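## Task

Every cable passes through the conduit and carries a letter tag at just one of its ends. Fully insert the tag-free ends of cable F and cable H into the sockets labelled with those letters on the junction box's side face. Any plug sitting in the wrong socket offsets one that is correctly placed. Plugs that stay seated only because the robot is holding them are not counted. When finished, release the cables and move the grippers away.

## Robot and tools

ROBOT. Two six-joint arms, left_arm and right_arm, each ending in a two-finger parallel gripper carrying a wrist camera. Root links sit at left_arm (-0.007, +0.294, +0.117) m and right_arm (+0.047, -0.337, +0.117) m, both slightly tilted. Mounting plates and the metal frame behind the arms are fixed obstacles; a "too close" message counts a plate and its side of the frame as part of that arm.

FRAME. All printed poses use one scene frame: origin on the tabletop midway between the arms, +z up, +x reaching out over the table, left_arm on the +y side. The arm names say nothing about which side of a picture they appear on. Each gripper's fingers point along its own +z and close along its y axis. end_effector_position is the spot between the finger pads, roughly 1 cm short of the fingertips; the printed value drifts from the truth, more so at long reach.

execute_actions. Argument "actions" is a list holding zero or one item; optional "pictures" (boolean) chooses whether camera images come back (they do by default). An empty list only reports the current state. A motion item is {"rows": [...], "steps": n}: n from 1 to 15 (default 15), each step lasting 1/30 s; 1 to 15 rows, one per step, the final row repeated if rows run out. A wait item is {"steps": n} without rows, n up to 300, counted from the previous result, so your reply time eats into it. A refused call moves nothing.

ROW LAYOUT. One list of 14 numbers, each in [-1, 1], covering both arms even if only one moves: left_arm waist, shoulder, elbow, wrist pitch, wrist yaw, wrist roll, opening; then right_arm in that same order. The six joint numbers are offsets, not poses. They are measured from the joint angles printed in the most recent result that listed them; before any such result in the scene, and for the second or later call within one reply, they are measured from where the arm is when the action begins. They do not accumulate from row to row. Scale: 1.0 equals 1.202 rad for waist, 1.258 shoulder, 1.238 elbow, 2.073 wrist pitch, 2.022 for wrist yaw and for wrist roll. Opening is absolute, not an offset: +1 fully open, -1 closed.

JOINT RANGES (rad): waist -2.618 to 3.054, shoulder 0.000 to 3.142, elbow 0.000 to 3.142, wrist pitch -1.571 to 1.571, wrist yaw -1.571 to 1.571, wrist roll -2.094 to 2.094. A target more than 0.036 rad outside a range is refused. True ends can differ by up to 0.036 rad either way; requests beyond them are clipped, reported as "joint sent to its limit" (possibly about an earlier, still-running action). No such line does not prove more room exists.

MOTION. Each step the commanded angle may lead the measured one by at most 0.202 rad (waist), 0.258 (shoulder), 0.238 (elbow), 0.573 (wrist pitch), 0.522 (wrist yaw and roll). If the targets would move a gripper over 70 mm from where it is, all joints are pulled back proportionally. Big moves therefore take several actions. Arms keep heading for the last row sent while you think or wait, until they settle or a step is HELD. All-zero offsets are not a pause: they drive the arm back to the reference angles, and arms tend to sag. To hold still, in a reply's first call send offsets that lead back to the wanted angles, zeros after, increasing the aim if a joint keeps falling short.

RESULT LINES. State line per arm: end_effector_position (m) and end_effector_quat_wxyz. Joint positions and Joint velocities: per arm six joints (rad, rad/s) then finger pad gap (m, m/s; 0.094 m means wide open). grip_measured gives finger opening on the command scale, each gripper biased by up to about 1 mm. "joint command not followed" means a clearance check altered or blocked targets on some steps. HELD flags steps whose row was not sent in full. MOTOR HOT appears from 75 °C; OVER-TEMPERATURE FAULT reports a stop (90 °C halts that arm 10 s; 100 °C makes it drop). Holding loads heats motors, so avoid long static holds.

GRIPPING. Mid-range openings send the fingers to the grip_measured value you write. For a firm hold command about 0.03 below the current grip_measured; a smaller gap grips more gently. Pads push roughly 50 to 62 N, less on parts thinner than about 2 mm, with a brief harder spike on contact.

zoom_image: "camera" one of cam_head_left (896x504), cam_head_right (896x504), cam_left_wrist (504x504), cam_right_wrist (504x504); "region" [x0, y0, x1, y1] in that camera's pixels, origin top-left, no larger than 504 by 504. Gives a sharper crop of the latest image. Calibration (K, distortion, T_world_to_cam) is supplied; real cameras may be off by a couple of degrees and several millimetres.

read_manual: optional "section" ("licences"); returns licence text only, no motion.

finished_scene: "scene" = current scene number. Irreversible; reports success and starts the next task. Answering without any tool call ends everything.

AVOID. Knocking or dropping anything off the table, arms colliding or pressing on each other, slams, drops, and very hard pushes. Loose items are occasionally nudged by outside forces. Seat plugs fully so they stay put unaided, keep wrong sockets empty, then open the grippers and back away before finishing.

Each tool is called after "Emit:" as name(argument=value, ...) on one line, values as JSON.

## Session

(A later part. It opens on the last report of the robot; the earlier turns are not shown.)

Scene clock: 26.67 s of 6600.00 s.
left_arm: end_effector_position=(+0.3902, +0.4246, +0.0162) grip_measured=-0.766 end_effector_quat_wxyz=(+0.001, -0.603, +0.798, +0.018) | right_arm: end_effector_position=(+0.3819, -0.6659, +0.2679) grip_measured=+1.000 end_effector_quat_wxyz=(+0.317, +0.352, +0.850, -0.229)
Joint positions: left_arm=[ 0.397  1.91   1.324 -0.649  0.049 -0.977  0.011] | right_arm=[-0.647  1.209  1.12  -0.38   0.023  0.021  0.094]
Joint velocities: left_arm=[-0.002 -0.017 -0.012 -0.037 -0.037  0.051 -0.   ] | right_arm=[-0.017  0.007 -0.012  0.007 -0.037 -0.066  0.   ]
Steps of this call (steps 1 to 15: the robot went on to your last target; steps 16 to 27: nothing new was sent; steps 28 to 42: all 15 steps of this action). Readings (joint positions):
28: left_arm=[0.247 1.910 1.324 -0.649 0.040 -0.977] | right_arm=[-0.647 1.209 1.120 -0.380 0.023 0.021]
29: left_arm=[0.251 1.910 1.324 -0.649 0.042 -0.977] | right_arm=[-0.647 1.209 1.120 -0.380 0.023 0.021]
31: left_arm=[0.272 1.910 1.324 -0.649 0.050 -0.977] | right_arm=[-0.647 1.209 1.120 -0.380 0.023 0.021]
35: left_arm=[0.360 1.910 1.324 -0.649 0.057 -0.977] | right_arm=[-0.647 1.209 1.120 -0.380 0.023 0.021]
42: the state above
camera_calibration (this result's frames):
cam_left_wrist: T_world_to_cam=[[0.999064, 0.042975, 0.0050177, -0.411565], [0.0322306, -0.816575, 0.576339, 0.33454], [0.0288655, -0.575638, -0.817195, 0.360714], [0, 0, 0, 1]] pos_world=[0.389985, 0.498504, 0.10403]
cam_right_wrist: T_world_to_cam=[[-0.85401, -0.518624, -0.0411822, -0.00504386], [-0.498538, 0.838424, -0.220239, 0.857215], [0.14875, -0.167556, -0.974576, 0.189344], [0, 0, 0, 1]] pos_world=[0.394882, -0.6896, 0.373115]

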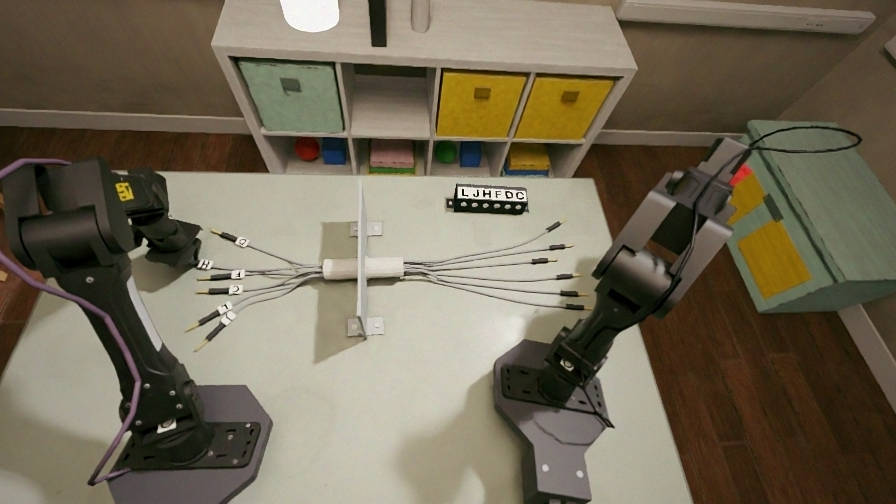

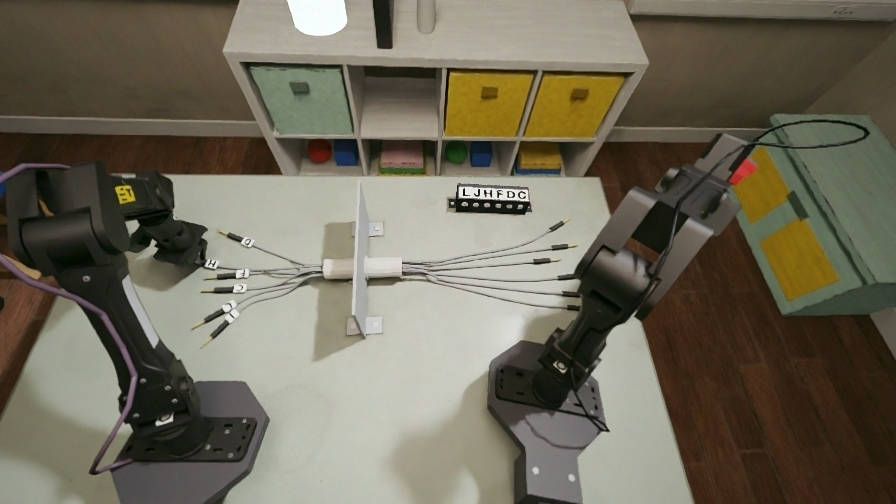

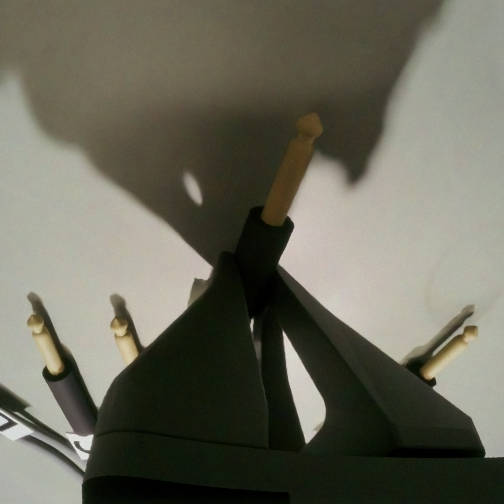

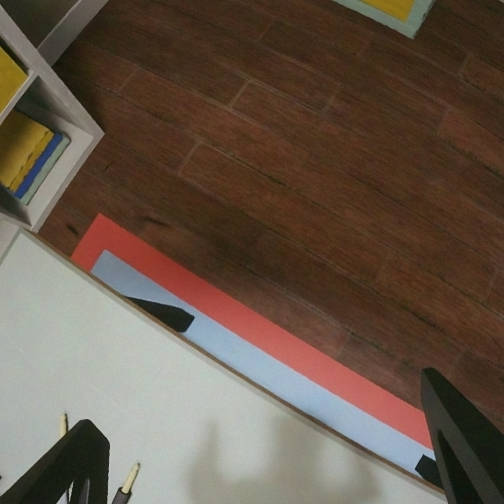

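Emit:
execute_actions(actions=[{"rows":[[0,0.012,0,0.03,0,0,-0.8,0,0,0,0,0,0,1],[0,0.012,0,0.06,0,0,-0.8,0,0,0,0,0,0,1],[0,0.012,0,0.06,0,0,-0.8,0,0,0,0,0,0,1],[0,0.012,0,0.06,0,0,-0.8,0,0,0,0,0,0,1],[0,0.012,0,0.06,0,0,-0.8,0,0,0,0,0,0,1],[0,0.012,0,0.06,0,0,-0.8,0,0,0,0,0,0,1],[0,0.012,0,0.06,0,0,-0.8,0,0,0,0,0,0,1],[0,0.012,0,0.06,0,0,-0.8,0,0,0,0,0,0,1],[0,0.012,0,0.06,0,0,-0.3,0,0,0,0,0,0,1]],"steps":15}], pictures=false)

Emit:
execute_actions(actions=[{"rows":[[0,-0.09,0,-0.06,0,-0.2,-0.3,0,0,0,0,0,0,1]],"steps":15}])

Scene clock: 29.03 s of 6600.00 s.
left_arm: end_effector_position=(+0.4127, +0.4304, +0.0141) grip_measured=-0.302 end_effector_quat_wxyz=(+0.043, -0.600, +0.799, -0.002) | right_arm: end_effector_position=(+0.3819, -0.6659, +0.2679) grip_measured=+1.000 end_effector_quat_wxyz=(+0.317, +0.352, +0.850, -0.229)
Joint positions: left_arm=[ 0.397  1.918  1.324 -0.549  0.059 -0.977  0.033] | right_arm=[-0.647  1.209  1.12  -0.38   0.023  0.021  0.094]
Joint velocities: left_arm=[ 0.007 -0.002 -0.007  0.11   0.007  0.051  0.   ] | right_arm=[ 0.002 -0.032  0.007  0.007  0.007  0.007  0.   ]
Steps of this call (steps 1 to 15: the robot went on to your last target; steps 16 to 56: nothing new was sent; steps 57 to 71: all 15 steps of this action). Readings (joint positions):
57: left_arm=[0.397 1.910 1.324 -0.646 0.050 -0.977] | right_arm=[-0.647 1.209 1.120 -0.380 0.023 0.021]
58: left_arm=[0.397 1.911 1.324 -0.634 0.051 -0.977] | right_arm=[-0.647 1.209 1.120 -0.380 0.023 0.021]
60: left_arm=[0.397 1.915 1.324 -0.602 0.055 -0.977] | right_arm=[-0.647 1.209 1.120 -0.380 0.023 0.021]
64: left_arm=[0.397 1.918 1.324 -0.576 0.058 -0.977] | right_arm=[-0.647 1.209 1.120 -0.380 0.023 0.021]
71: the state above

Scene clock: 29.53 s of 6600.00 s.
left_arm: end_effector_position=(+0.4105, +0.4258, +0.0528) grip_measured=-0.302 end_effector_quat_wxyz=(-0.046, +0.740, -0.671, +0.014) | right_arm: end_effector_position=(+0.3819, -0.6659, +0.2679) grip_measured=+1.000 end_effector_quat_wxyz=(+0.317, +0.352, +0.850, -0.229)
Joint positions: left_arm=[ 0.397  1.81   1.324 -0.644  0.061 -1.358  0.033] | right_arm=[-0.647  1.209  1.12  -0.38   0.023  0.021  0.094]
Joint velocities: left_arm=[ 0.002 -0.002 -0.012 -0.037 -0.022 -0.125  0.   ] | right_arm=[-0.012 -0.002 -0.012  0.007 -0.095 -0.051  0.   ]
Steps of this call (steps 1 to 15: all 15 steps of this action). Readings (joint positions):
1: left_arm=[0.397 1.911 1.324 -0.554 0.060 -1.031] | right_arm=[-0.647 1.209 1.120 -0.380 0.023 0.021]
2: left_arm=[0.397 1.898 1.324 -0.578 0.060 -1.100] | right_arm=[-0.647 1.209 1.120 -0.380 0.023 0.021]
4: left_arm=[0.397 1.860 1.324 -0.612 0.060 -1.199] | right_arm=[-0.647 1.209 1.120 -0.380 0.023 0.021]
8: left_arm=[0.397 1.812 1.324 -0.628 0.061 -1.302] | right_arm=[-0.647 1.209 1.120 -0.380 0.023 0.021]
15: the state above
camera_calibration (this result's frames):
cam_left_wrist: T_world_to_cam=[[0.908277, 0.401066, 0.119075, -0.553371], [0.261677, -0.766674, 0.58629, 0.197863], [0.326433, -0.501355, -0.801302, 0.236099], [0, 0, 0, 1]] pos_world=[0.373768, 0.492005, 0.139074]
cam_right_wrist: T_world_to_cam=[[-0.85401, -0.518624, -0.0411822, -0.00504386], [-0.498538, 0.838424, -0.220239, 0.857215], [0.14875, -0.167556, -0.974576, 0.189344], [0, 0, 0, 1]] pos_world=[0.394882, -0.6896, 0.373115]

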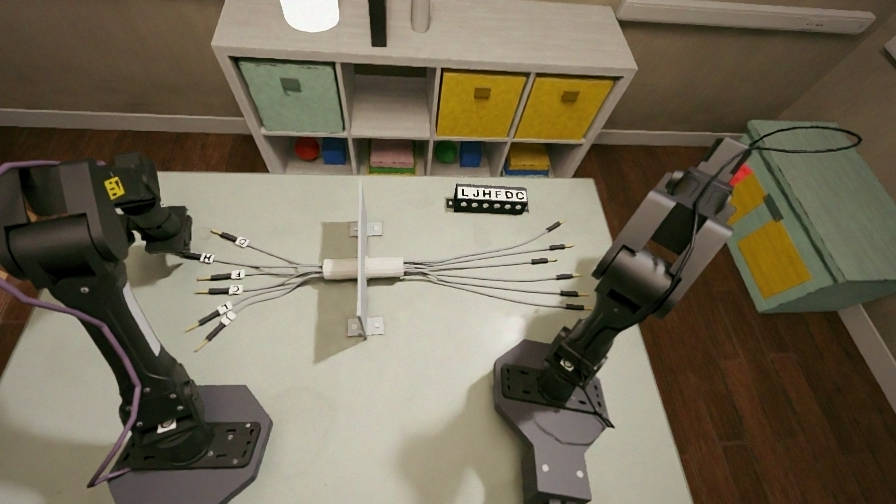

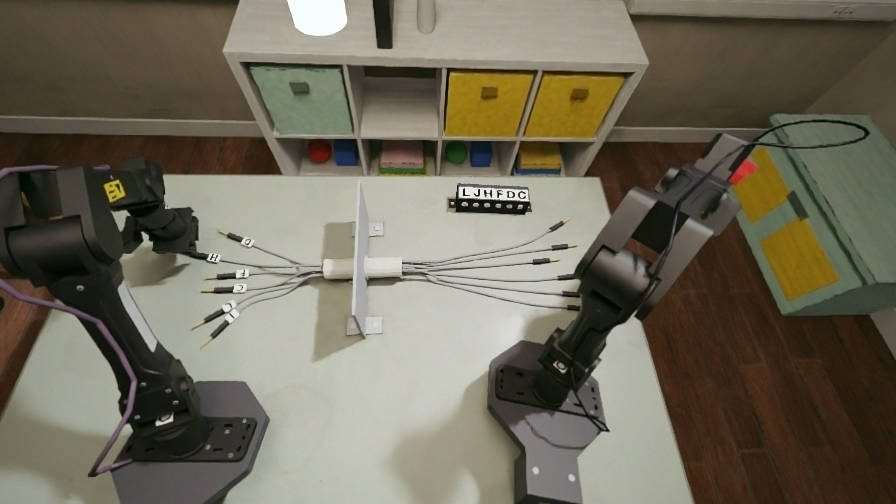

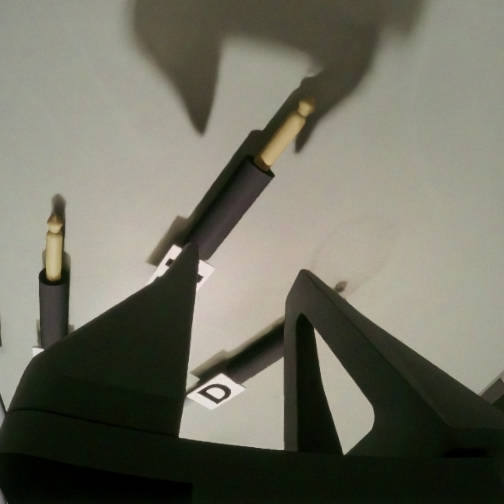

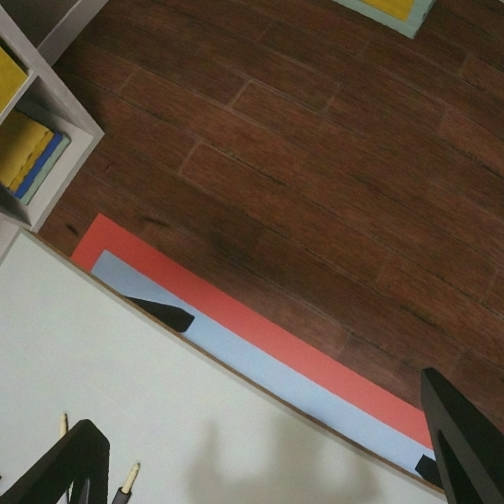

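Emit:
execute_actions(actions=[{"rows":[[-0.144,-0.125,-0.221,0.019,-0.02,-0.045,-0.3,0,0,0,0,0,0,1]],"steps":15}], pictures=false)

Emit:
execute_actions(actions=[{"steps":8}])

Scene clock: 33.97 s of 6600.00 s.
left_arm: end_effector_position=(+0.3483, +0.3413, +0.0391) grip_measured=-0.302 end_effector_quat_wxyz=(+0.014, +0.711, -0.703, +0.001) | right_arm: end_effector_position=(+0.3819, -0.6659, +0.2679) grip_measured=+1.000 end_effector_quat_wxyz=(+0.317, +0.352, +0.850, -0.229)
Joint positions: left_arm=[ 0.214  1.675  1.051 -0.613  0.038 -1.436  0.033] | right_arm=[-0.647  1.209  1.12  -0.38   0.023  0.021  0.094]
Joint velocities: left_arm=[ 0.002  0.012  0.002  0.051 -0.066  0.051  0.001] | right_arm=[-0.002 -0.007 -0.032  0.007 -0.051 -0.037  0.   ]
Steps of this call (steps 1 to 30: the robot went on to your last target; steps 31 to 90: nothing new was sent; then 0.93 s passed at rest; steps 91 to 105: all 15 steps of this action). Readings (joint positions):
91: left_arm=[0.386 1.795 1.294 -0.619 0.052 -1.379] | right_arm=[-0.647 1.209 1.120 -0.380 0.023 0.021]
92: left_arm=[0.364 1.761 1.234 -0.589 0.041 -1.388] | right_arm=[-0.647 1.209 1.120 -0.380 0.023 0.021]
94: left_arm=[0.286 1.696 1.122 -0.593 0.036 -1.406] | right_arm=[-0.647 1.209 1.120 -0.380 0.023 0.021]
98: left_arm=[0.203 1.675 1.052 -0.616 0.046 -1.426] | right_arm=[-0.647 1.209 1.120 -0.380 0.023 0.021]
105: the state above

Scene clock: 34.23 s of 6600.00 s.
left_arm: end_effector_position=(+0.3483, +0.3413, +0.0391) grip_measured=-0.302 end_effector_quat_wxyz=(+0.014, +0.711, -0.703, +0.000) | right_arm: end_effector_position=(+0.3819, -0.6659, +0.2679) grip_measured=+1.000 end_effector_quat_wxyz=(+0.317, +0.352, +0.850, -0.229)
Joint positions: left_arm=[ 0.214  1.675  1.051 -0.613  0.037 -1.438  0.033] | right_arm=[-0.647  1.209  1.12  -0.38   0.023  0.021  0.094]
Joint velocities: left_arm=[-0.012  0.007 -0.007 -0.022 -0.007 -0.051  0.   ] | right_arm=[ 0.002  0.007  0.002  0.051 -0.022 -0.037  0.   ]
Steps of this call (steps 1 to 8: the robot went on to your last target). Readings (joint positions):
1: left_arm=[0.214 1.675 1.051 -0.613 0.038 -1.436] | right_arm=[-0.647 1.209 1.120 -0.380 0.023 0.021]
2: left_arm=[0.214 1.675 1.051 -0.613 0.038 -1.436] | right_arm=[-0.647 1.209 1.120 -0.380 0.023 0.021]
4: left_arm=[0.214 1.675 1.051 -0.613 0.037 -1.437] | right_arm=[-0.647 1.209 1.120 -0.380 0.023 0.021]
8: the state above
camera_calibration (this result's frames):
cam_left_wrist: T_world_to_cam=[[0.945569, 0.325422, -0.000743113, -0.443829], [0.258066, -0.748458, 0.610911, 0.151436], [0.198248, -0.57785, -0.791699, 0.273462], [0, 0, 0, 1]] pos_world=[0.326377, 0.415795, 0.123656]
cam_right_wrist: T_world_to_cam=[[-0.85401, -0.518624, -0.0411822, -0.00504386], [-0.498538, 0.838424, -0.220239, 0.857215], [0.14875, -0.167556, -0.974576, 0.189344], [0, 0, 0, 1]] pos_world=[0.394882, -0.6896, 0.373115]

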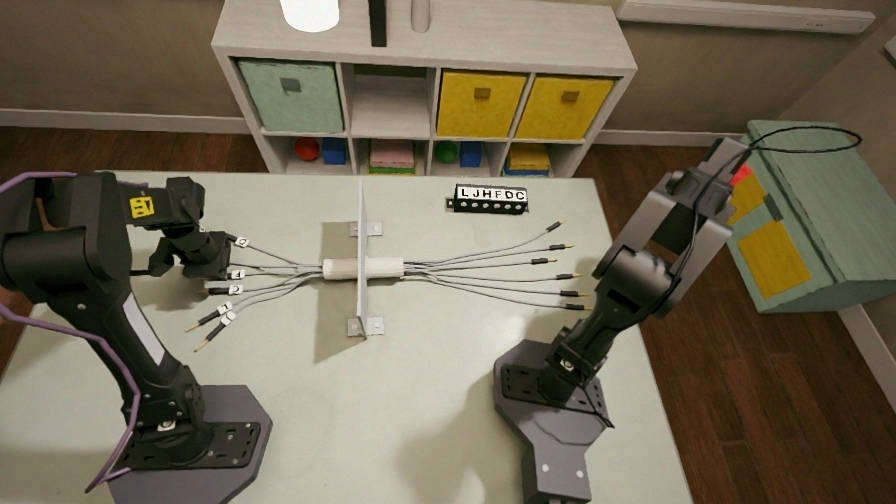

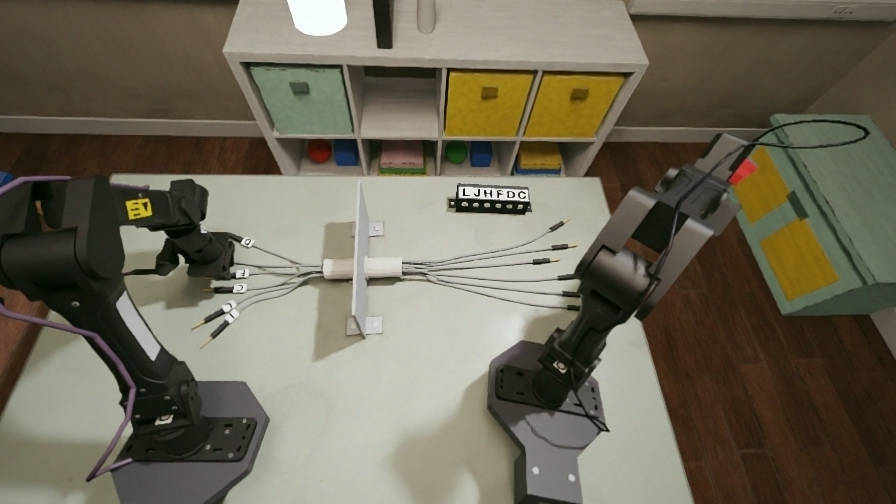

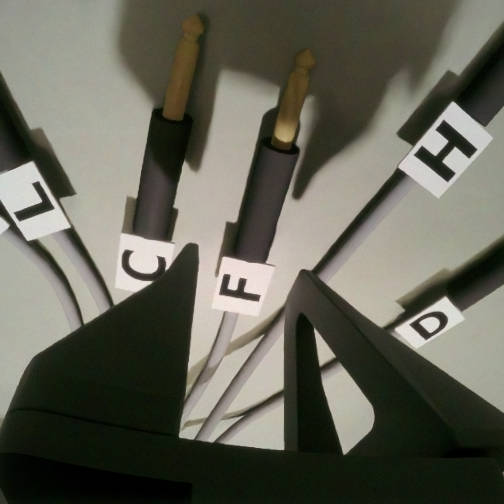

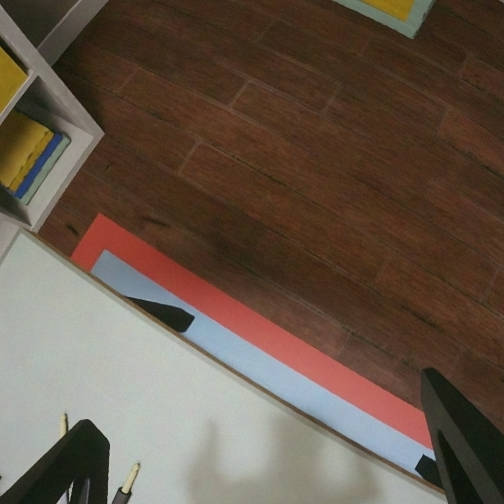

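Emit:
execute_actions(actions=[{"rows":[[0.022,0,0,0.03,0,0,-0.3,0,0,0,0,0,0,1],[0.022,0.01,0,0.03,0,0,-0.3,0,0,0,0,0,0,1],[0.022,0.02,0,0.04,0,0,-0.3,0,0,0,0,0,0,1],[0.022,0.03,0,0.04,0,0,-0.3,0,0,0,0,0,0,1],[0.022,0.04,0,0.05,0,0,-0.3,0,0,0,0,0,0,1],[0.022,0.05,0,0.055,0,0,-0.3,0,0,0,0,0,0,1],[0.022,0.058,0,0.055,0,0,-0.3,0,0,0,0,0,0,1]],"steps":15}])

Scene clock: 36.53 s of 6600.00 s.
left_arm: end_effector_position=(+0.3569, +0.3488, +0.0168) grip_measured=-0.302 end_effector_quat_wxyz=(+0.004, +0.716, -0.698, +0.006) | right_arm: end_effector_position=(+0.3819, -0.6659, +0.2679) grip_measured=+1.000 end_effector_quat_wxyz=(+0.317, +0.352, +0.850, -0.229)
Joint positions: left_arm=[ 0.23   1.748  1.051 -0.518  0.04  -1.438  0.033] | right_arm=[-0.647  1.209  1.12  -0.38   0.023  0.021  0.094]
Joint velocities: left_arm=[ 0.002  0.007 -0.022 -0.007 -0.007  0.022  0.001] | right_arm=[ 0.007  0.002 -0.007 -0.007 -0.095 -0.007  0.   ]
Steps of this call (steps 1 to 15: the robot went on to your last target; steps 16 to 54: nothing new was sent; steps 55 to 69: all 15 steps of this action). Readings (joint positions):
55: left_arm=[0.215 1.675 1.051 -0.610 0.038 -1.438] | right_arm=[-0.647 1.209 1.120 -0.380 0.023 0.021]
56: left_arm=[0.217 1.675 1.051 -0.602 0.039 -1.438] | right_arm=[-0.647 1.209 1.120 -0.380 0.023 0.021]
58: left_arm=[0.225 1.679 1.051 -0.581 0.039 -1.438] | right_arm=[-0.647 1.209 1.120 -0.380 0.023 0.021]
62: left_arm=[0.230 1.720 1.051 -0.536 0.039 -1.438] | right_arm=[-0.647 1.209 1.120 -0.380 0.023 0.021]
69: the state above
camera_calibration (this result's frames):
cam_left_wrist: T_world_to_cam=[[0.940377, 0.339427, 0.0219275, -0.457834], [0.255978, -0.748688, 0.611507, 0.169234], [0.223979, -0.569434, -0.790935, 0.246227], [0, 0, 0, 1]] pos_world=[0.332066, 0.422315, 0.101301]
cam_right_wrist: T_world_to_cam=[[-0.85401, -0.518624, -0.0411822, -0.00504386], [-0.498538, 0.838424, -0.220239, 0.857215], [0.14875, -0.167556, -0.974576, 0.189344], [0, 0, 0, 1]] pos_world=[0.394882, -0.6896, 0.373115]

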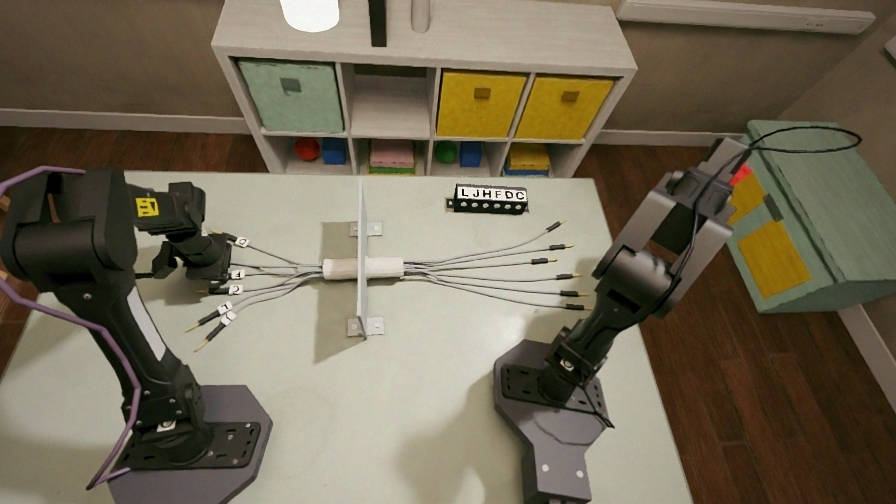

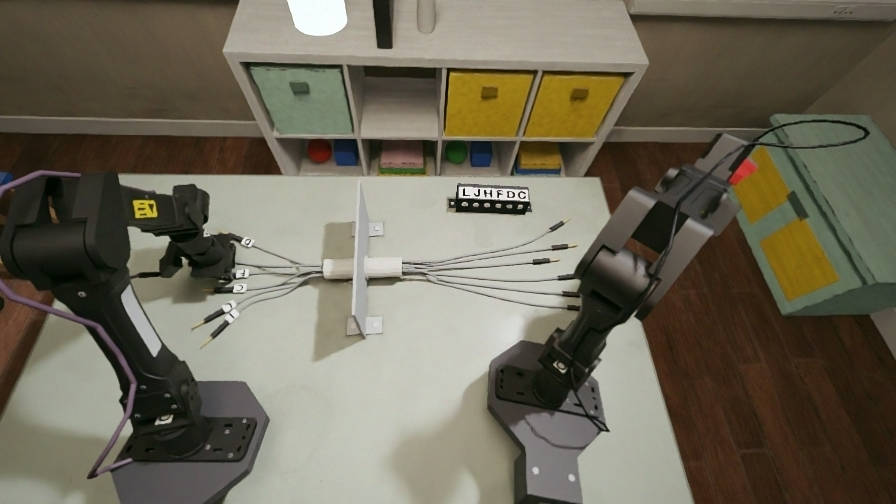

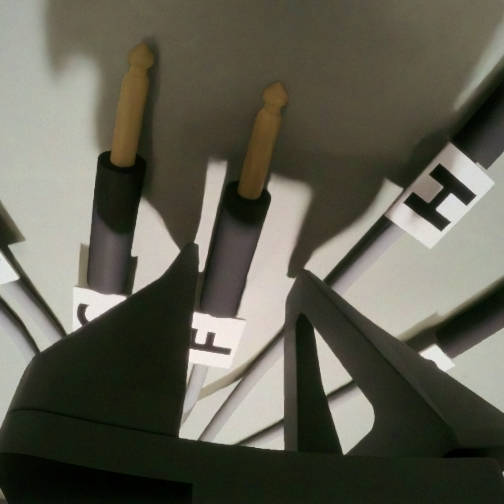

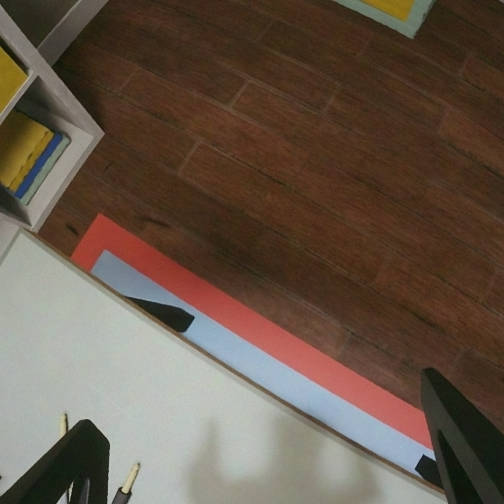

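Emit:
execute_actions(actions=[{"rows":[[0,0.016,0,-0.008,0,0,-0.3,0,0,0,0,0,0,1]],"steps":10}], pictures=false)

Emit:
execute_actions(actions=[{"rows":[[0,0,0,0,0,0,-0.8,0,0,0,0,0,0,1]],"steps":12}], pictures=false)

Emit:
execute_actions(actions=[{"rows":[[0.03,-0.03,0,0,0,0,-0.8,0,0,0,0,0,0,1],[0.06,-0.04,0,0,0,0,-0.8,0,0,0,0,0,0,1],[0.09,-0.04,0,0,0,0,-0.8,0,0,0,0,0,0,1],[0.11,-0.04,0,0,0,0,-0.8,0,0,0,0,0,0,1]],"steps":15}])

Scene clock: 38.13 s of 6600.00 s.
left_arm: end_effector_position=(+0.3563, +0.3485, +0.0134) grip_measured=-0.302 end_effector_quat_wxyz=(+0.006, +0.717, -0.698, +0.005) | right_arm: end_effector_position=(+0.3819, -0.6659, +0.2679) grip_measured=+1.000 end_effector_quat_wxyz=(+0.317, +0.352, +0.850, -0.229)
Joint positions: left_arm=[ 0.23   1.759  1.051 -0.512  0.041 -1.438  0.033] | right_arm=[-0.647  1.209  1.12  -0.38   0.023  0.021  0.094]
Joint velocities: left_arm=[-0.017  0.002  0.007 -0.095  0.051  0.051 -0.   ] | right_arm=[-0.002 -0.002 -0.017 -0.022 -0.051  0.022  0.   ]
Steps of this call (steps 1 to 15: the robot went on to your last target; steps 16 to 38: nothing new was sent; steps 39 to 48: all 10 steps of this action). Readings (joint positions):
39: left_arm=[0.230 1.749 1.051 -0.512 0.040 -1.438] | right_arm=[-0.647 1.209 1.120 -0.380 0.023 0.021]
40: left_arm=[0.230 1.750 1.051 -0.512 0.040 -1.438] | right_arm=[-0.647 1.209 1.120 -0.380 0.023 0.021]
42: left_arm=[0.230 1.755 1.051 -0.512 0.041 -1.438] | right_arm=[-0.647 1.209 1.120 -0.380 0.023 0.021]
46: left_arm=[0.230 1.759 1.051 -0.512 0.041 -1.438] | right_arm=[-0.647 1.209 1.120 -0.380 0.023 0.021]
48: the state above

Scene clock: 38.53 s of 6600.00 s.
left_arm: end_effector_position=(+0.3564, +0.3483, +0.0134) grip_measured=-0.766 end_effector_quat_wxyz=(+0.007, +0.717, -0.698, +0.006) | right_arm: end_effector_position=(+0.3819, -0.6659, +0.2679) grip_measured=+1.000 end_effector_quat_wxyz=(+0.317, +0.352, +0.850, -0.229)
Joint positions: left_arm=[ 0.23   1.759  1.051 -0.512  0.042 -1.438  0.011] | right_arm=[-0.647  1.209  1.12  -0.38   0.023  0.021  0.094]
Joint velocities: left_arm=[-0.017 -0.017  0.002 -0.007 -0.051  0.022  0.   ] | right_arm=[-0.022  0.007  0.017 -0.007  0.007  0.022  0.   ]
Steps of this call (steps 1 to 12: all 12 steps of this action). Readings (joint positions):
1: left_arm=[0.230 1.759 1.051 -0.512 0.042 -1.438] | right_arm=[-0.647 1.209 1.120 -0.380 0.023 0.021]
2: left_arm=[0.230 1.759 1.051 -0.512 0.042 -1.438] | right_arm=[-0.647 1.209 1.120 -0.380 0.023 0.021]
4: left_arm=[0.230 1.759 1.051 -0.512 0.042 -1.438] | right_arm=[-0.647 1.209 1.120 -0.380 0.023 0.021]
8: left_arm=[0.230 1.759 1.051 -0.512 0.042 -1.438] | right_arm=[-0.647 1.209 1.120 -0.380 0.023 0.021]
12: the state above

Scene clock: 39.03 s of 6600.00 s.
left_arm: end_effector_position=(+0.3515, +0.3981, +0.0238) grip_measured=-0.766 end_effector_quat_wxyz=(-0.017, +0.759, -0.651, -0.000) | right_arm: end_effector_position=(+0.3819, -0.6659, +0.2679) grip_measured=+1.000 end_effector_quat_wxyz=(+0.317, +0.352, +0.850, -0.229)
Joint positions: left_arm=[ 0.366  1.733  1.051 -0.512  0.053 -1.438  0.011] | right_arm=[-0.647  1.209  1.12  -0.38   0.023  0.021  0.094]
Joint velocities: left_arm=[-0.002 -0.002  0.002 -0.022  0.037  0.095 -0.001] | right_arm=[-0.002  0.002  0.007 -0.066  0.022  0.007  0.   ]
Steps of this call (steps 1 to 15: all 15 steps of this action). Readings (joint positions):
1: left_arm=[0.232 1.758 1.051 -0.512 0.044 -1.438] | right_arm=[-0.647 1.209 1.120 -0.380 0.023 0.021]
2: left_arm=[0.239 1.756 1.051 -0.512 0.048 -1.438] | right_arm=[-0.647 1.209 1.120 -0.380 0.023 0.021]
4: left_arm=[0.277 1.747 1.051 -0.512 0.060 -1.438] | right_arm=[-0.647 1.209 1.120 -0.380 0.023 0.021]
8: left_arm=[0.361 1.733 1.051 -0.512 0.054 -1.438] | right_arm=[-0.647 1.209 1.120 -0.380 0.023 0.021]
15: the state above
camera_calibration (this result's frames):
cam_left_wrist: T_world_to_cam=[[0.889239, 0.453993, 0.0560805, -0.49811], [0.338062, -0.734803, 0.588029, 0.169446], [0.308169, -0.50394, -0.806893, 0.225857], [0, 0, 0, 1]] pos_world=[0.316053, 0.464466, 0.110537]
cam_right_wrist: T_world_to_cam=[[-0.85401, -0.518624, -0.0411822, -0.00504386], [-0.498538, 0.838424, -0.220239, 0.857215], [0.14875, -0.167556, -0.974576, 0.189344], [0, 0, 0, 1]] pos_world=[0.394882, -0.6896, 0.373115]

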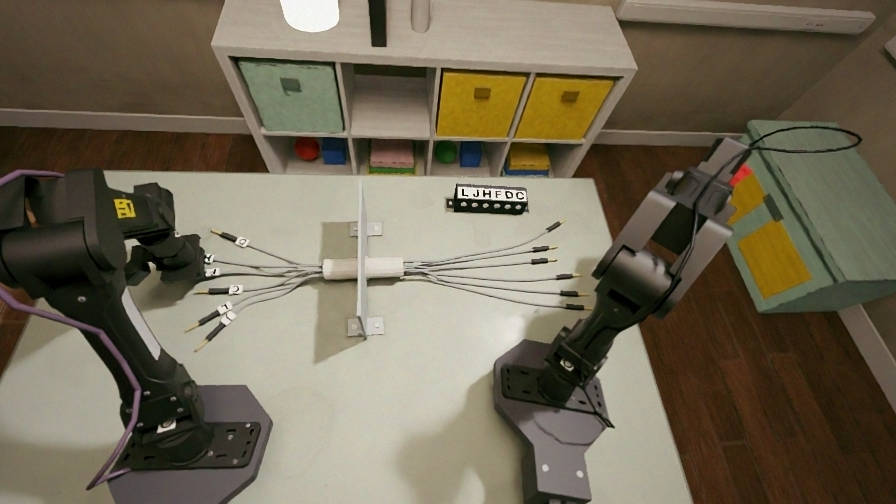

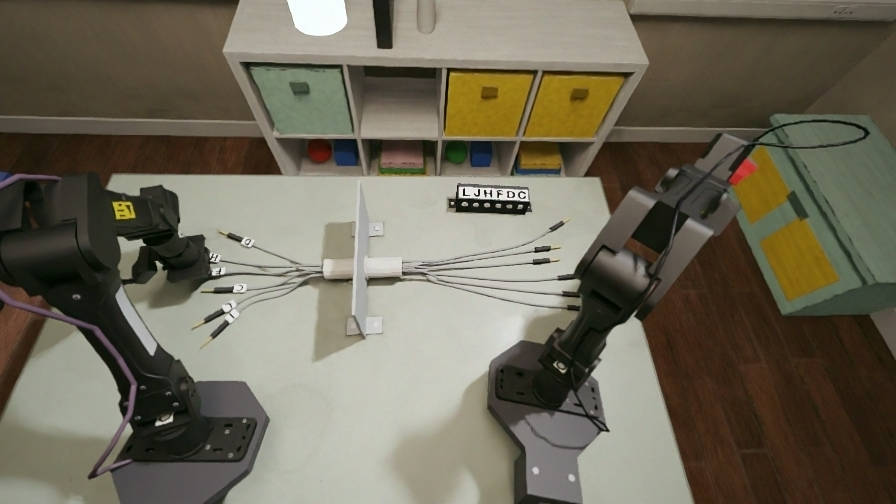

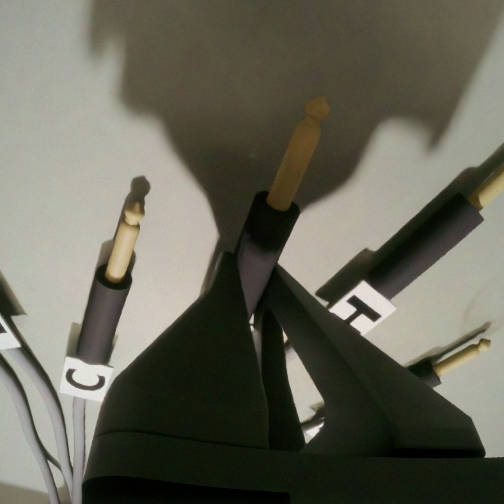

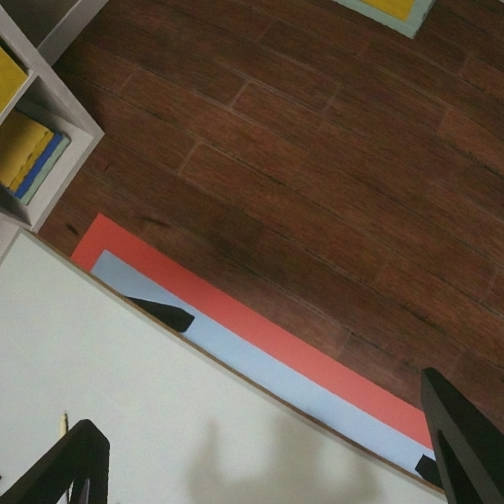

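Emit:
execute_actions(actions=[{"rows":[[0,0.022,0,0,0,0,-0.8,0,0,0,0,0,0,1],[0,0.022,0,0,0,0,-0.8,0,0,0,0,0,0,1],[0,0.022,0,0,0,0,-0.8,0,0,0,0,0,0,1],[0,0.022,0,0,0,0,-0.8,0,0,0,0,0,0,1],[0,0.022,0,0,0,0,-0.8,0,0,0,0,0,0,1],[0,0.022,0,0,0,0,-0.8,0,0,0,0,0,0,1],[0,0.022,0,0,0,0,-0.5,0,0,0,0,0,0,1]],"steps":13}], pictures=false)

Emit:
execute_actions(actions=[{"rows":[[0,-0.25,0,0,0,0,-0.5,0,0,0,0,0,0,1]],"steps":15}])

Emit:
zoom_image(camera="cam_head_left", region=[430, 170, 630, 330])

Emit:
zoom_image(camera="cam_head_right", region=[430, 170, 630, 330])

Scene clock: 40.83 s of 6600.00 s.
left_arm: end_effector_position=(+0.3475, +0.3968, +0.0171) grip_measured=-0.502 end_effector_quat_wxyz=(-0.007, +0.760, -0.650, -0.005) | right_arm: end_effector_position=(+0.3819, -0.6659, +0.2679) grip_measured=+1.000 end_effector_quat_wxyz=(+0.317, +0.352, +0.850, -0.229)
Joint positions: left_arm=[ 0.366  1.754  1.051 -0.511  0.057 -1.438  0.023] | right_arm=[-0.647  1.209  1.12  -0.38   0.023  0.021  0.094]
Joint velocities: left_arm=[-0.012  0.007 -0.012 -0.037  0.007  0.007 -0.   ] | right_arm=[-0.017 -0.022 -0.007 -0.007  0.022 -0.037  0.   ]
Steps of this call (steps 1 to 15: the robot went on to your last target; steps 16 to 41: nothing new was sent; steps 42 to 54: all 13 steps of this action). Readings (joint positions):
42: left_arm=[0.366 1.734 1.051 -0.512 0.054 -1.438] | right_arm=[-0.647 1.209 1.120 -0.380 0.023 0.021]
43: left_arm=[0.366 1.736 1.051 -0.511 0.055 -1.438] | right_arm=[-0.647 1.209 1.120 -0.380 0.023 0.021]
45: left_arm=[0.366 1.745 1.051 -0.511 0.056 -1.438] | right_arm=[-0.647 1.209 1.120 -0.380 0.023 0.021]
49: left_arm=[0.366 1.754 1.051 -0.511 0.057 -1.438] | right_arm=[-0.647 1.209 1.120 -0.380 0.023 0.021]
54: the state above

Scene clock: 41.33 s of 6600.00 s.
left_arm: end_effector_position=(+0.4008, +0.4038, +0.1265) grip_measured=-0.502 end_effector_quat_wxyz=(-0.148, +0.741, -0.649, +0.088) | right_arm: end_effector_position=(+0.3819, -0.6659, +0.2679) grip_measured=+1.000 end_effector_quat_wxyz=(+0.317, +0.352, +0.850, -0.229)
Joint positions: left_arm=[ 0.366  1.434  1.053 -0.494  0.059 -1.438  0.023] | right_arm=[-0.647  1.209  1.12  -0.38   0.023  0.021  0.094]
Joint velocities: left_arm=[ 0.012  0.027 -0.012 -0.007  0.022  0.007  0.   ] | right_arm=[-0.032 -0.007 -0.007  0.007 -0.051  0.051  0.   ]
Steps of this call (steps 1 to 15: all 15 steps of this action). Readings (joint positions):
1: left_arm=[0.366 1.739 1.049 -0.510 0.057 -1.438] | right_arm=[-0.647 1.209 1.120 -0.380 0.023 0.021]
2: left_arm=[0.366 1.705 1.039 -0.515 0.058 -1.438] | right_arm=[-0.647 1.209 1.120 -0.380 0.023 0.021]
4: left_arm=[0.366 1.602 1.034 -0.524 0.059 -1.438] | right_arm=[-0.647 1.209 1.120 -0.380 0.023 0.021]
8: left_arm=[0.366 1.433 1.048 -0.506 0.059 -1.438] | right_arm=[-0.647 1.209 1.120 -0.380 0.023 0.021]
15: the state above
camera_calibration (this result's frames):
cam_left_wrist: T_world_to_cam=[[0.835909, 0.415383, 0.358765, -0.551555], [0.137012, -0.790871, 0.596448, 0.198742], [0.531491, -0.449422, -0.718009, 0.173634], [0, 0, 0, 1]] pos_world=[0.341534, 0.464321, 0.20401]
cam_right_wrist: T_world_to_cam=[[-0.85401, -0.518624, -0.0411822, -0.00504386], [-0.498538, 0.838424, -0.220239, 0.857215], [0.14875, -0.167556, -0.974576, 0.189344], [0, 0, 0, 1]] pos_world=[0.394882, -0.6896, 0.373115]

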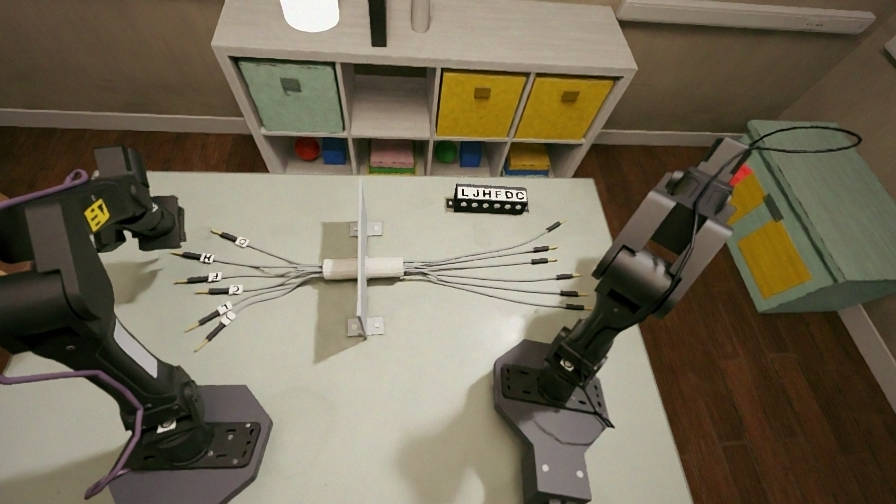

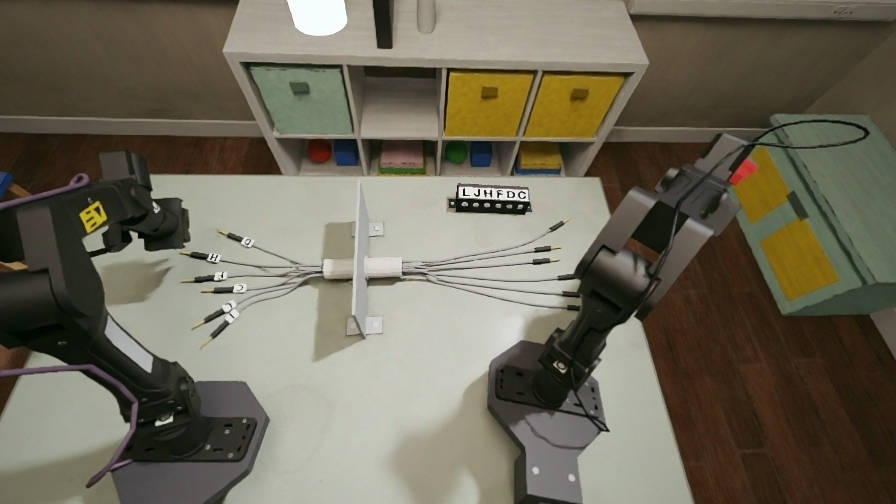

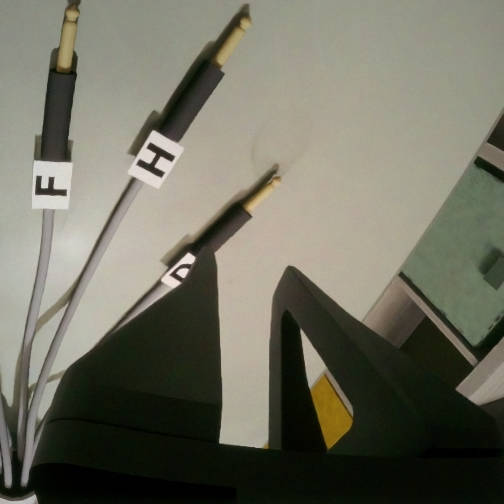

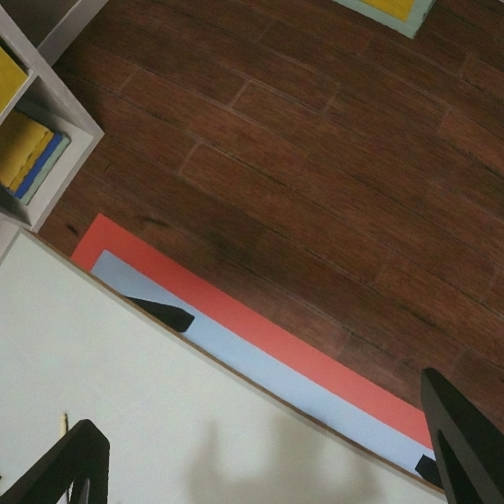

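Region (430, 170, 630, 330) of cam_head_left's 896x504 image, scaled by 2.520, with more detail than that image has; it fills the top 403 rows of this view, and the rest is white.

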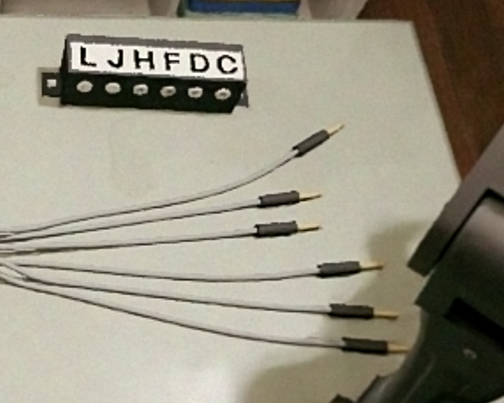

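Region (430, 170, 630, 330) of cam_head_right's 896x504 image, scaled by 2.520, with more detail than that image has; it fills the top 403 rows of this view, and the rest is white.

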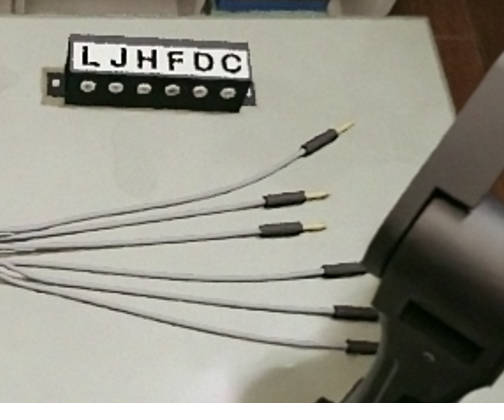

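Emit:
execute_actions(actions=[{"rows":[[0,0,0,0,0,0,-0.5,0.475,0.1,0.032,-0.153,0,0.564,-0.35],[0,0,0,0,0,0,-0.5,0.475,0.1,0.032,-0.153,0,0.564,-0.35],[0,0,0,0,0,0,-0.5,0.475,0.1,0.032,-0.153,0,0.564,-0.35],[0,0,0,0,0,0,-0.5,0.475,0.1,0.032,-0.153,0,0.564,-0.35],[0,0,0,0,0,0,-0.5,0.475,0.1,0.032,-0.153,0,0.564,-0.35],[0,0,0,0,0,0,-0.5,0.475,0.2,0.032,-0.153,0,0.564,-0.35],[0,0,0,0,0,0,-0.5,0.475,0.2,0.032,-0.153,0,0.564,-0.35],[0,0,0,0,0,0,-0.5,0.475,0.3,0.032,-0.153,0,0.564,-0.35],[0,0,0,0,0,0,-0.5,0.475,0.358,0.032,-0.153,0,0.564,-0.35]],"steps":15}], pictures=false)

Emit:
execute_actions(actions=[{"steps":12}])

Scene clock: 47.00 s of 6600.00 s.
left_arm: end_effector_position=(+0.4008, +0.4036, +0.1264) grip_measured=-0.502 end_effector_quat_wxyz=(-0.147, +0.741, -0.649, +0.089) | right_arm: end_effector_position=(+0.4119, -0.4397, +0.0488) grip_measured=-0.347 end_effector_quat_wxyz=(-0.004, +0.603, +0.798, +0.009)
Joint positions: left_arm=[ 0.366  1.434  1.053 -0.494  0.06  -1.438  0.023] | right_arm=[-0.069  1.698  1.138 -0.658  0.011  1.017  0.031]
Joint velocities: left_arm=[-0.017  0.002 -0.002 -0.022  0.066 -0.007 -0.001] | right_arm=[ 0.09   0.335 -0.002 -0.52  -0.095  0.945 -0.001]
Steps of this call (steps 1 to 15: the robot went on to your last target; steps 16 to 90: nothing new was sent; then 2.17 s passed at rest; steps 91 to 105: all 15 steps of this action). Readings (joint positions):
91: left_arm=[0.366 1.434 1.053 -0.494 0.059 -1.438] | right_arm=[-0.631 1.216 1.125 -0.401 0.033 0.074]
92: left_arm=[0.366 1.434 1.053 -0.494 0.059 -1.438] | right_arm=[-0.595 1.229 1.134 -0.433 0.040 0.149]
94: left_arm=[0.366 1.434 1.053 -0.494 0.060 -1.438] | right_arm=[-0.491 1.271 1.138 -0.492 0.038 0.307]
98: left_arm=[0.366 1.434 1.053 -0.494 0.060 -1.438] | right_arm=[-0.267 1.395 1.138 -0.578 0.029 0.615]
105: the state above

Scene clock: 47.40 s of 6600.00 s.
left_arm: end_effector_position=(+0.4008, +0.4036, +0.1264) grip_measured=-0.502 end_effector_quat_wxyz=(-0.147, +0.741, -0.649, +0.089) | right_arm: end_effector_position=(+0.4078, -0.4389, +0.0511) grip_measured=-0.347 end_effector_quat_wxyz=(-0.011, +0.652, +0.758, +0.005)
Joint positions: left_arm=[ 0.366  1.434  1.053 -0.494  0.06  -1.438  0.023] | right_arm=[-0.069  1.691  1.138 -0.679  0.013  1.142  0.031]
Joint velocities: left_arm=[-0.002 -0.007 -0.032 -0.037 -0.11  -0.022 -0.   ] | right_arm=[ 0.002 -0.007  0.012 -0.007  0.037  0.022  0.001]
Steps of this call (steps 1 to 12: the robot went on to your last target). Readings (joint positions):
1: left_arm=[0.366 1.434 1.053 -0.494 0.060 -1.438] | right_arm=[-0.069 1.703 1.138 -0.670 0.011 1.044]
2: left_arm=[0.366 1.434 1.053 -0.494 0.060 -1.438] | right_arm=[-0.069 1.702 1.138 -0.677 0.012 1.066]
4: left_arm=[0.366 1.434 1.053 -0.494 0.060 -1.438] | right_arm=[-0.069 1.694 1.138 -0.678 0.013 1.097]
8: left_arm=[0.366 1.434 1.053 -0.494 0.060 -1.438] | right_arm=[-0.069 1.691 1.138 -0.678 0.013 1.129]
12: the state above
camera_calibration (this result's frames):
cam_left_wrist: T_world_to_cam=[[0.83611, 0.41551, 0.358149, -0.551477], [0.136622, -0.790046, 0.597631, 0.198289], [0.531276, -0.450754, -0.717333, 0.173934], [0, 0, 0, 1]] pos_world=[0.341598, 0.464203, 0.203777]
cam_right_wrist: T_world_to_cam=[[-0.993183, 0.116105, -0.0103346, 0.459601], [0.0898267, 0.818854, 0.566929, 0.343332], [0.074286, 0.562136, -0.823702, 0.355103], [0, 0, 0, 1]] pos_world=[0.399248, -0.534117, 0.102603]

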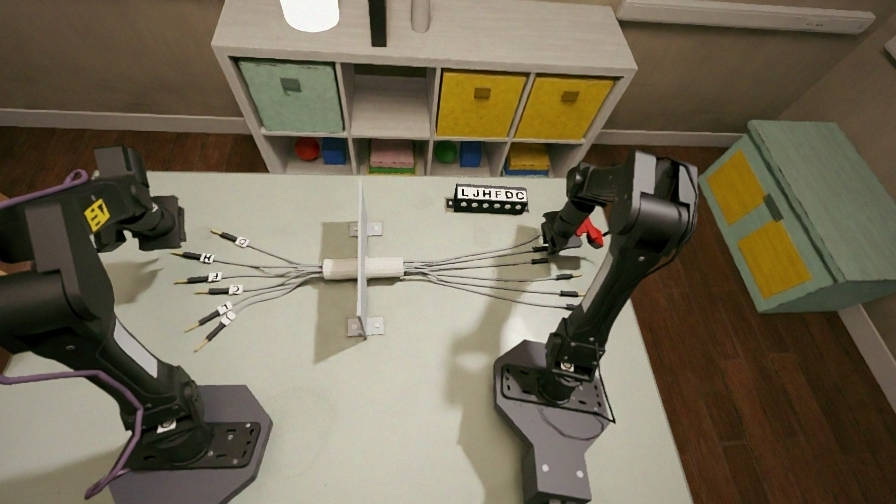

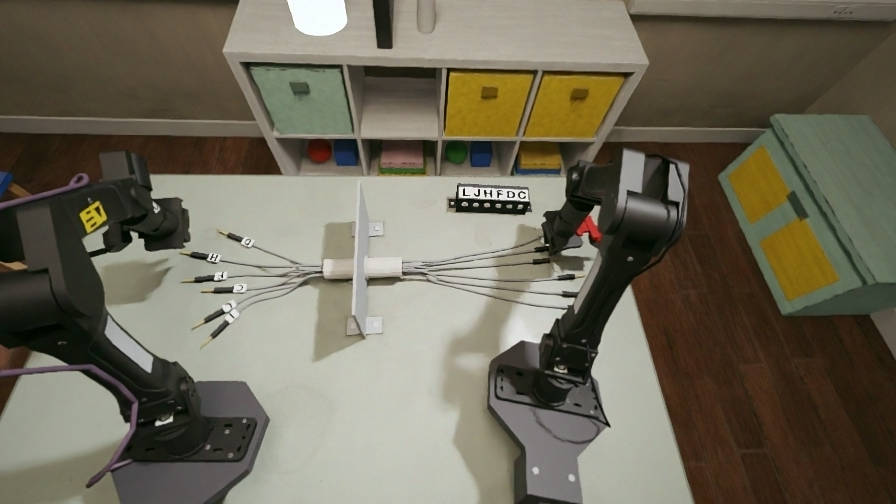

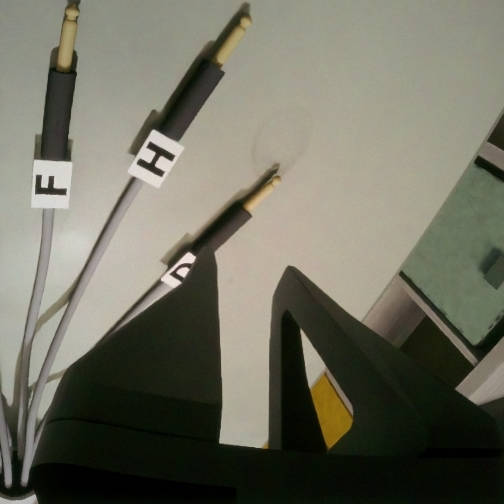

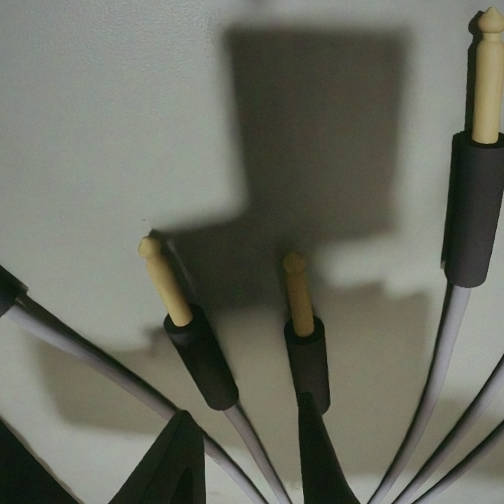

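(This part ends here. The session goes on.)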